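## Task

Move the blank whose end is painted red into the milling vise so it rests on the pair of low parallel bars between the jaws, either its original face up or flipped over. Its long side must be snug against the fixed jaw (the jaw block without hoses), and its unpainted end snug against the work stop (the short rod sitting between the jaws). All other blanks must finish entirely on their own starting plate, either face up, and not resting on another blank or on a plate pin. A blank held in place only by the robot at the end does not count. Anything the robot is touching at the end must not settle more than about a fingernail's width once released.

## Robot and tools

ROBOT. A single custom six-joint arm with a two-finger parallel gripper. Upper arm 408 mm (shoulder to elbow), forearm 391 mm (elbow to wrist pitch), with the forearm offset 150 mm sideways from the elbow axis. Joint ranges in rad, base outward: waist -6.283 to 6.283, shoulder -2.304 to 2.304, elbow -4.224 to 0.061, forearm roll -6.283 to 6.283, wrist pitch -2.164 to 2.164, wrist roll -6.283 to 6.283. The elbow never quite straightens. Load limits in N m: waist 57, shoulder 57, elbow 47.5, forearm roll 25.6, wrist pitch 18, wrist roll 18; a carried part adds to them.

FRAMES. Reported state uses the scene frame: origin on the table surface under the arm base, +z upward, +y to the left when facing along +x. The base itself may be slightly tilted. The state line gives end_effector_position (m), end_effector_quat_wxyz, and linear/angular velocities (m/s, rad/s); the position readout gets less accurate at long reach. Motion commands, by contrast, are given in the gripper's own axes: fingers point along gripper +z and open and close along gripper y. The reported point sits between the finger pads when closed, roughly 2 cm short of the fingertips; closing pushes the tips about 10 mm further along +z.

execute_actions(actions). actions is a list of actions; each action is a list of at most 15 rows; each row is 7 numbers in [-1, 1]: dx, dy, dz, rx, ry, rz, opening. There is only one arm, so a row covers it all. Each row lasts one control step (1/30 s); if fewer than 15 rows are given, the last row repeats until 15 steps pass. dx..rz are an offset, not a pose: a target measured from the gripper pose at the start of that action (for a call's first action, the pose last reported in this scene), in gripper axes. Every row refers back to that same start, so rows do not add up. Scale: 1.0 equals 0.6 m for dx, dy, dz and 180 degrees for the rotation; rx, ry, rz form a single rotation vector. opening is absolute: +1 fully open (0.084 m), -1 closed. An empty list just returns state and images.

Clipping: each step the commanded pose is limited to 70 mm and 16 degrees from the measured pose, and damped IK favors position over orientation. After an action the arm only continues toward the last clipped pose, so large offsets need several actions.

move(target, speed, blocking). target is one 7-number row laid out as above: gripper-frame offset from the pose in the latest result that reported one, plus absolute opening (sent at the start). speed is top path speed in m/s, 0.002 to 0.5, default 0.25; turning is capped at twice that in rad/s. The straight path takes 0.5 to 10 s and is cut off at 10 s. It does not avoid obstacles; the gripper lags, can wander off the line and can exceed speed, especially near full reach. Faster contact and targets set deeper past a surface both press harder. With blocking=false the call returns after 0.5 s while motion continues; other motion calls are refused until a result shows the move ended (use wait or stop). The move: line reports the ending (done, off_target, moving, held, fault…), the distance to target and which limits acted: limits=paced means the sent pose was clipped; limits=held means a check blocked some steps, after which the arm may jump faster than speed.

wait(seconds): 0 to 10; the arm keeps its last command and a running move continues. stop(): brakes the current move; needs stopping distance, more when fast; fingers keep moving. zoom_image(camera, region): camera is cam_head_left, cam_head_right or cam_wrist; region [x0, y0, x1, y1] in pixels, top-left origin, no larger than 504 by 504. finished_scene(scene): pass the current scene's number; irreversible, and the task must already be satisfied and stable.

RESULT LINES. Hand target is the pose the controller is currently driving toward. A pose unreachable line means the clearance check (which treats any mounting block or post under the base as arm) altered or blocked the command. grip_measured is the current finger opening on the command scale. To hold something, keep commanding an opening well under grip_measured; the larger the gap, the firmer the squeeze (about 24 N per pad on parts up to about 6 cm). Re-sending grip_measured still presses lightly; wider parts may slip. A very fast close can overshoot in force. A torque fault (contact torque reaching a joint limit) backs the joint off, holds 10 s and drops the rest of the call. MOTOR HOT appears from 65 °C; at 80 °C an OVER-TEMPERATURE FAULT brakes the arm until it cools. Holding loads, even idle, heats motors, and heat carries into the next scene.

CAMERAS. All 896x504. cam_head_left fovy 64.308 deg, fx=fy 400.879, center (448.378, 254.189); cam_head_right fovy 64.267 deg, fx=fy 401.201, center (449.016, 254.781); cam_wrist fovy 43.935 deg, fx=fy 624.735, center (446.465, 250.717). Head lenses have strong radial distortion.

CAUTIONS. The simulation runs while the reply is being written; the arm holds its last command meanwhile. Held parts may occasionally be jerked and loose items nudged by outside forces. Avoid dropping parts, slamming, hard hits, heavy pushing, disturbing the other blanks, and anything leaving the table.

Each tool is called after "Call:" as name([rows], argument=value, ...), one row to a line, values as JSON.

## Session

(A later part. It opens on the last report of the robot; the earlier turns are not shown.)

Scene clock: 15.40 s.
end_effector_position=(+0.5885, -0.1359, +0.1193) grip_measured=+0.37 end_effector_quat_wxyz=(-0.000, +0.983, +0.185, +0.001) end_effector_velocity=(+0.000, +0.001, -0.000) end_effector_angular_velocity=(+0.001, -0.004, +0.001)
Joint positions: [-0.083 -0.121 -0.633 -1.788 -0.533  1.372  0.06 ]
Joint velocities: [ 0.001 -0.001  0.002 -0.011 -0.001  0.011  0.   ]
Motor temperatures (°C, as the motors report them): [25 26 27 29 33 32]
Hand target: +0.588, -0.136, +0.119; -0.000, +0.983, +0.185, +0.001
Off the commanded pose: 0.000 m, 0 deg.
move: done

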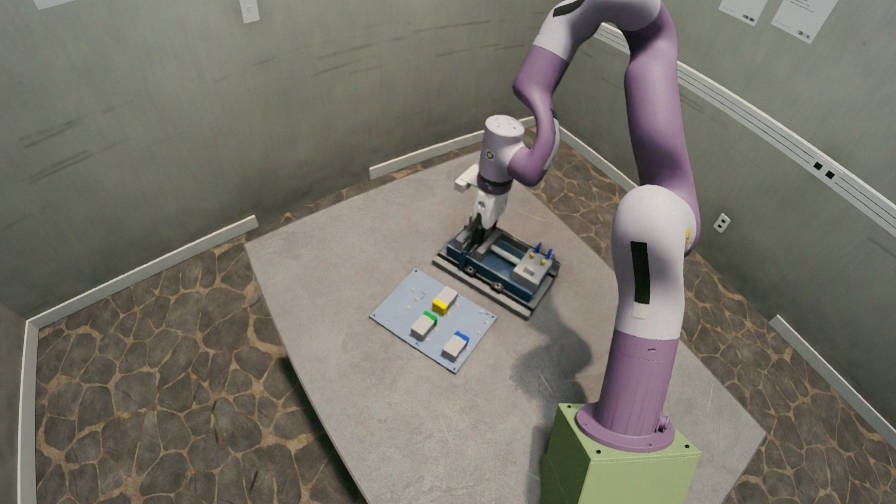

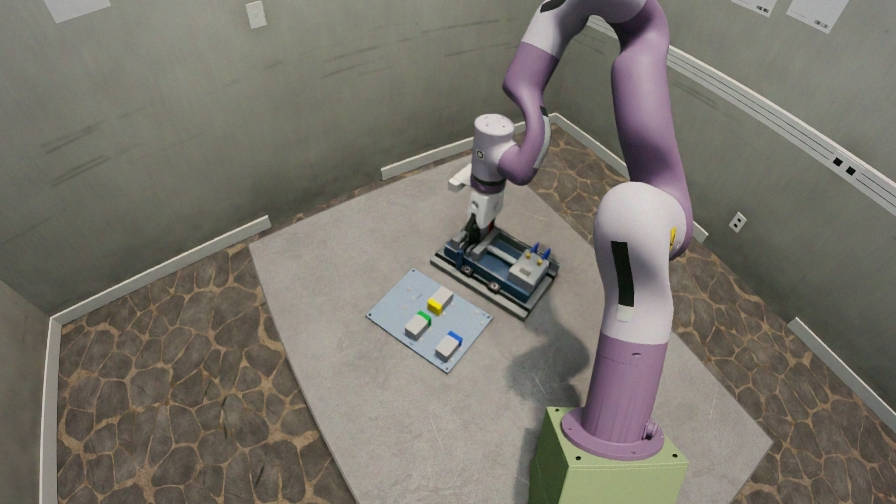

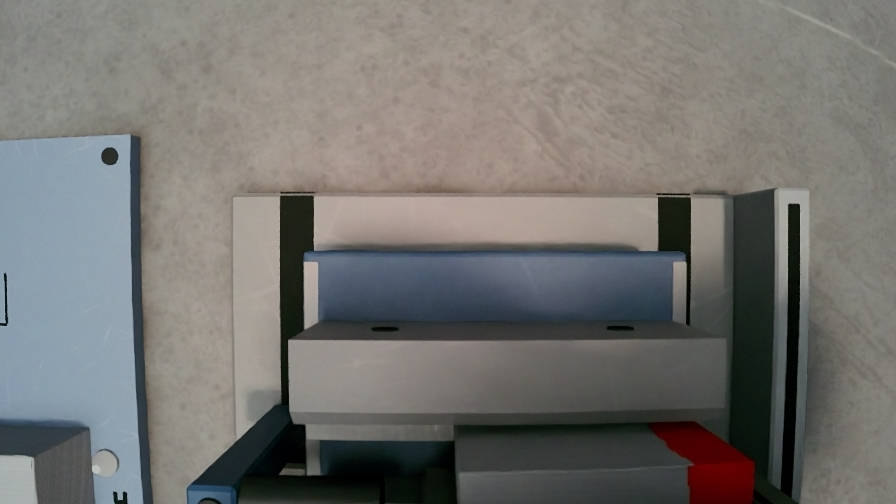

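Call:
execute_actions([
  [[0,0,0.001,0,0,0,-0.3],[0,0,0.002,0,0,0,-0.3],[0,0,0.003,0,0,0,-0.3]],
  [[0,0,0,0,0,0,0.55]],
  [[0,0,-0.004,0,0,0,0.55],[0,0,-0.008,0,0,0,0.55],[0,0,-0.012,0,0,0,0.55],[0,0,-0.016,0,0,0,0.55],[0,0,-0.02,0,0,0,0.55]],
  [[0,0,0,0,0,0,0.2]],
])

Call:
move(target=[0.008,-0.032,0.001,0,0,0,0.2], speed=0.02)

Scene clock: 18.07 s.
end_effector_position=(+0.5885, -0.1359, +0.1291) grip_measured=+0.37 end_effector_quat_wxyz=(-0.000, +0.983, +0.185, +0.001) end_effector_velocity=(-0.000, +0.000, -0.000) end_effector_angular_velocity=(+0.000, +0.000, +0.000)
Joint positions: [-0.07  -0.097 -0.627 -1.746 -0.536  1.337  0.06 ]
Joint velocities: [ 0. -0. -0. -0.  0.  0.  0.]
Motor temperatures (°C, as the motors report them): [25 26 27 29 33 32]
Hand target: +0.588, -0.136, +0.129; -0.000, +0.983, +0.185, +0.001
Off the commanded pose: 0.000 m, 0 deg.

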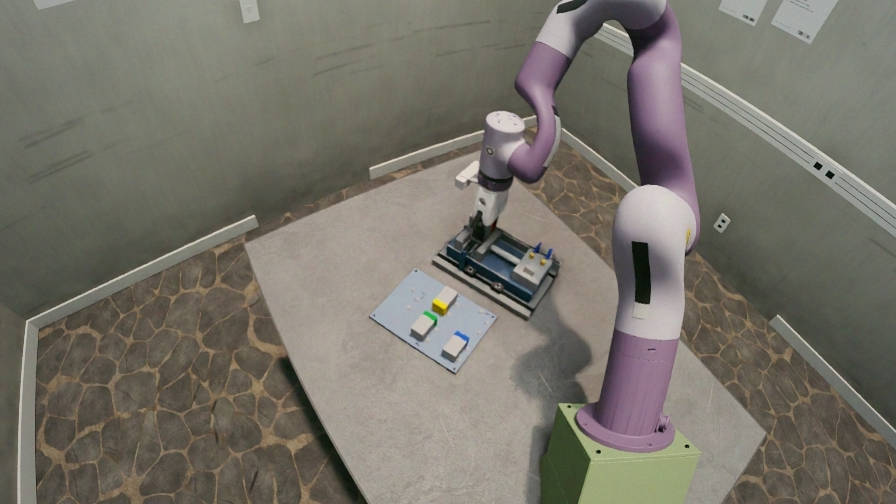

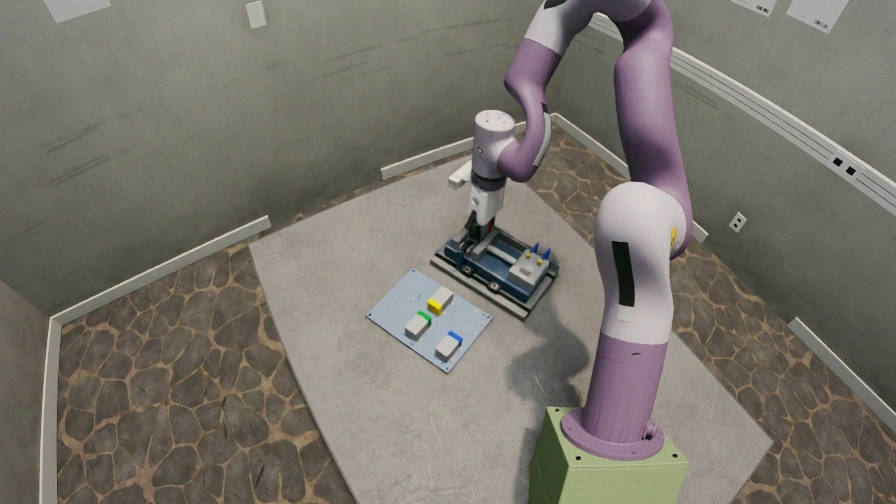

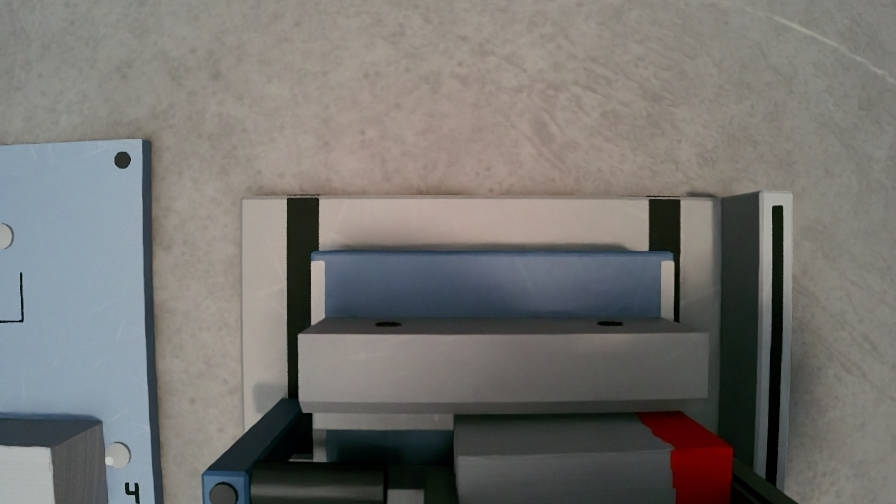

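Scene clock: 19.33 s.
end_effector_position=(+0.5853, -0.1175, +0.1283) grip_measured=+0.38 end_effector_quat_wxyz=(+0.001, +0.983, +0.184, +0.000) end_effector_velocity=(+0.001, +0.000, -0.000) end_effector_angular_velocity=(-0.009, -0.003, +0.002)
Joint positions: [-0.026 -0.124 -0.624 -1.746 -0.565  1.383  0.06 ]
Joint velocities: [ 0.006 -0.004 -0.001 -0.002 -0.013  0.005  0.   ]
Motor temperatures (°C, as the motors report them): [25 26 27 29 33 32]
Hand target: +0.586, -0.116, +0.129; -0.000, +0.983, +0.185, +0.001
Off the commanded pose: 0.001 m, 0 deg.
move: done

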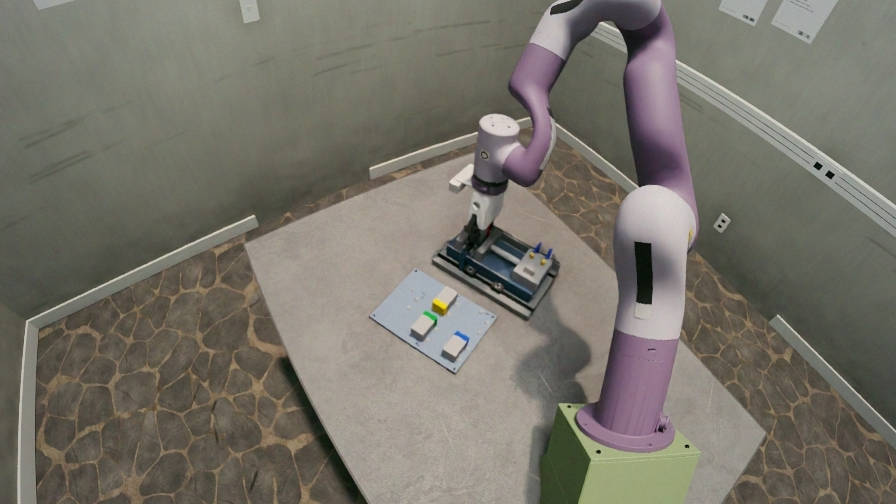

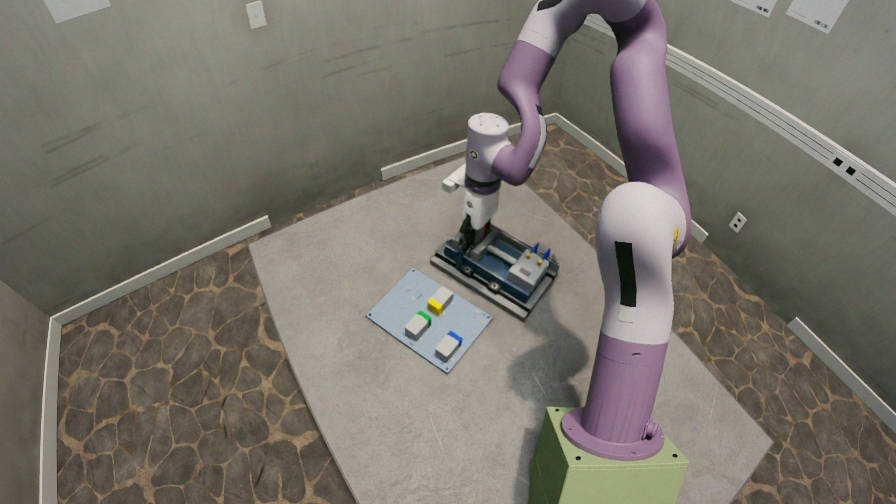

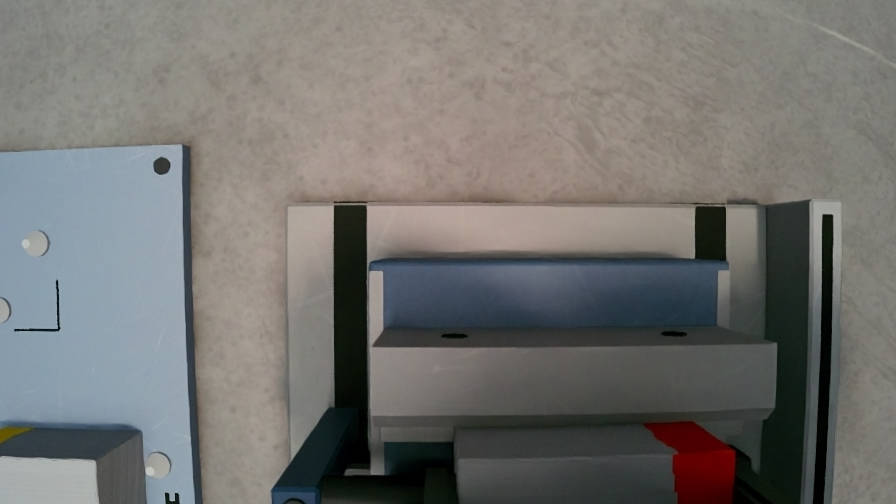

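Call:
execute_actions([
  [[0.004,-0.001,0.001,0,0,0,0.2]],
  [[0,0,0,0,0,0,0.45],[0,0,0,0,0,0,0.5],[0,0,0,0,0,0,0.6],[0,0,0,0,0,0,0.8]],
])

Call:
move(target=[-0.055,-0.006,-0.09,0,0,0,0.8])

Call:
zoom_image(camera="cam_wrist", region=[380,200,720,440])

Scene clock: 20.80 s.
end_effector_position=(+0.5878, -0.1163, +0.1278) grip_measured=+0.79 end_effector_quat_wxyz=(+0.002, +0.983, +0.184, +0.001) end_effector_velocity=(-0.002, -0.003, -0.000) end_effector_angular_velocity=(-0.010, +0.003, -0.002)
Joint positions: [-0.024 -0.129 -0.631 -1.743 -0.568  1.381  0.076]
Joint velocities: [-0.002  0.     0.003  0.002 -0.009  0.     0.001]
Motor temperatures (°C, as the motors report them): [25 26 27 29 33 32]
Hand target: +0.588, -0.117, +0.128; +0.002, +0.983, +0.184, +0.001
Off the commanded pose: 0.000 m, 0 deg.

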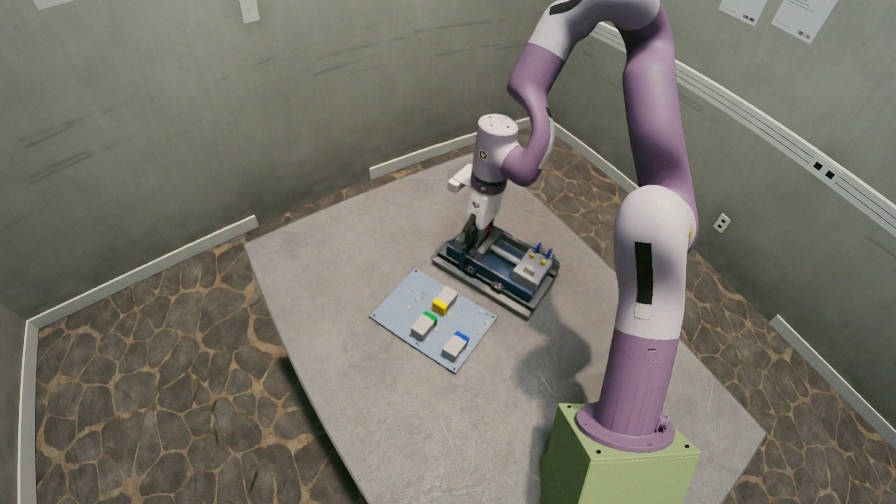

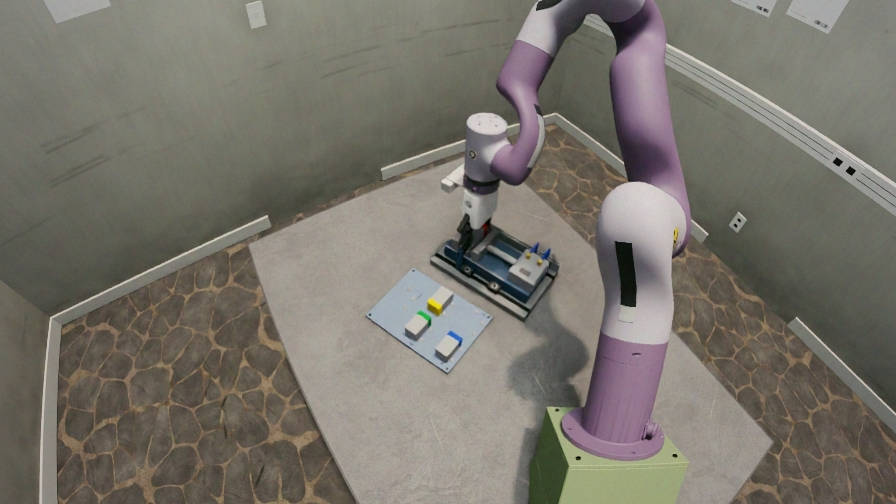

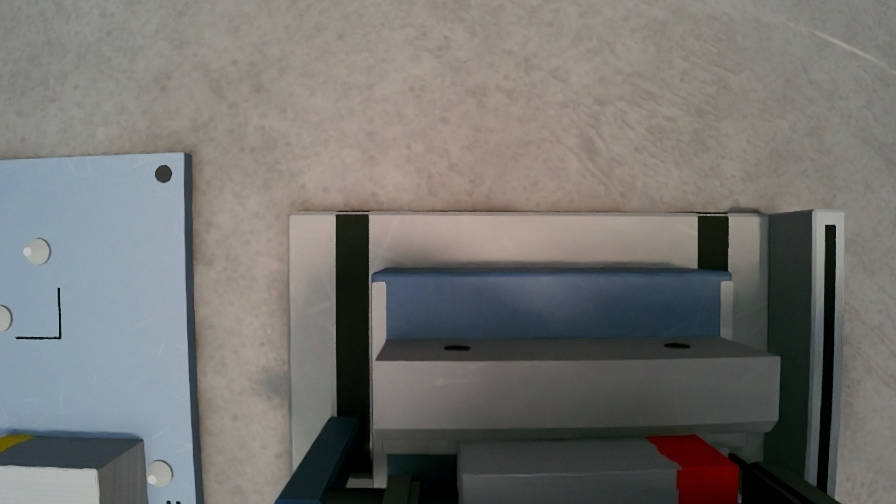

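Scene clock: 21.80 s.
end_effector_position=(+0.5556, -0.1247, +0.1814) grip_measured=+0.80 end_effector_quat_wxyz=(+0.002, +0.983, +0.185, +0.001) end_effector_velocity=(-0.001, -0.001, +0.003) end_effector_angular_velocity=(-0.001, +0.001, +0.001)
Joint positions: [ 0.041  0.044 -0.519 -1.589 -0.595  1.264  0.077]
Joint velocities: [ 0.003  0.007  0.002  0.013 -0.002 -0.013 -0.   ]
Motor temperatures (°C, as the motors report them): [25 26 27 29 33 32]
Hand target: +0.556, -0.125, +0.182; +0.002, +0.983, +0.184, +0.001
Off the commanded pose: 0.000 m, 0 deg.
move: done

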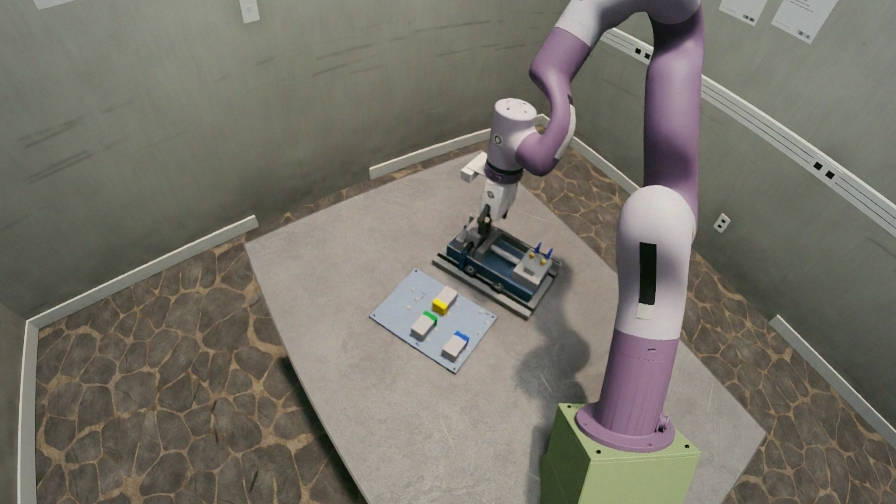

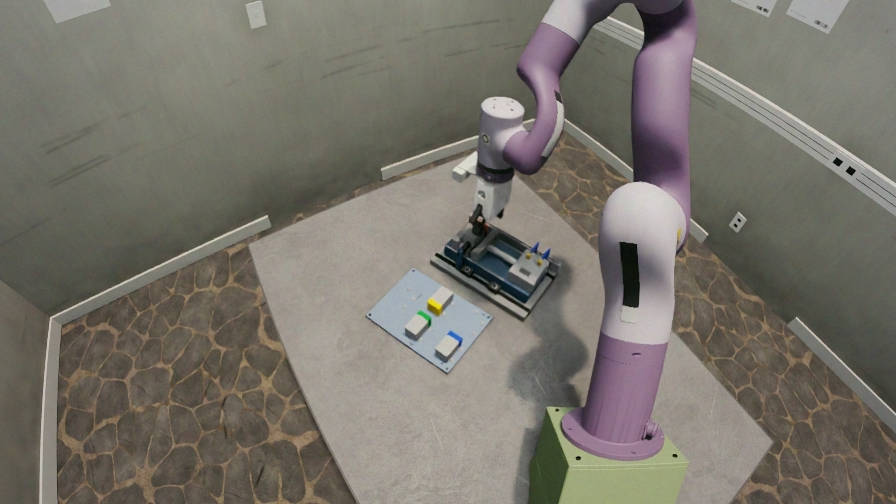

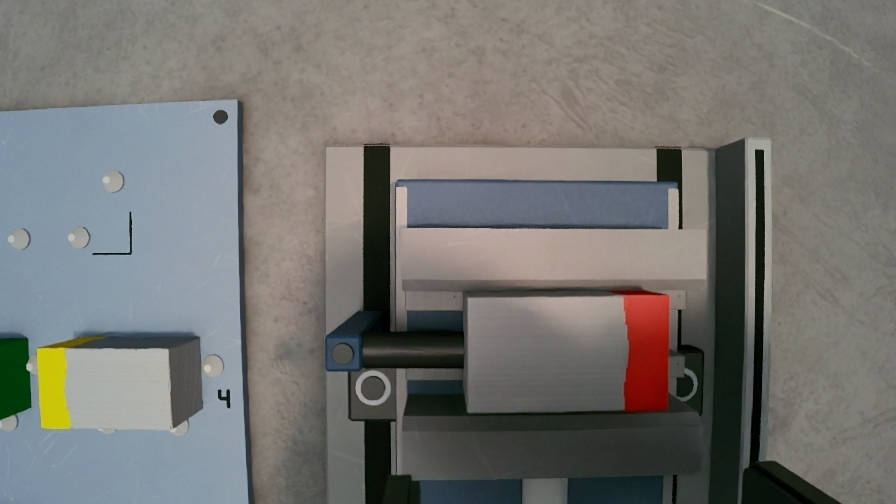

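Region (380, 200, 720, 440) of cam_wrist's 896x504 image, scaled by 1.482, with more detail than that image has; it fills the top 356 rows of this view, and the rest is white.

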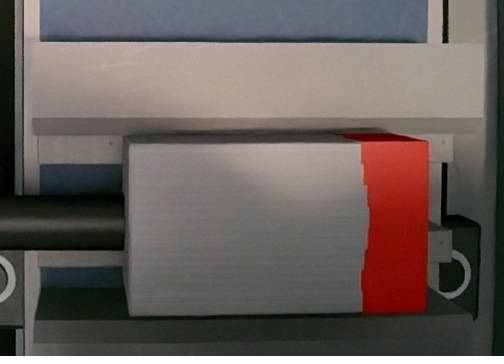

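Call:
finished_scene(scene=1)

The scene is finished: the task was done.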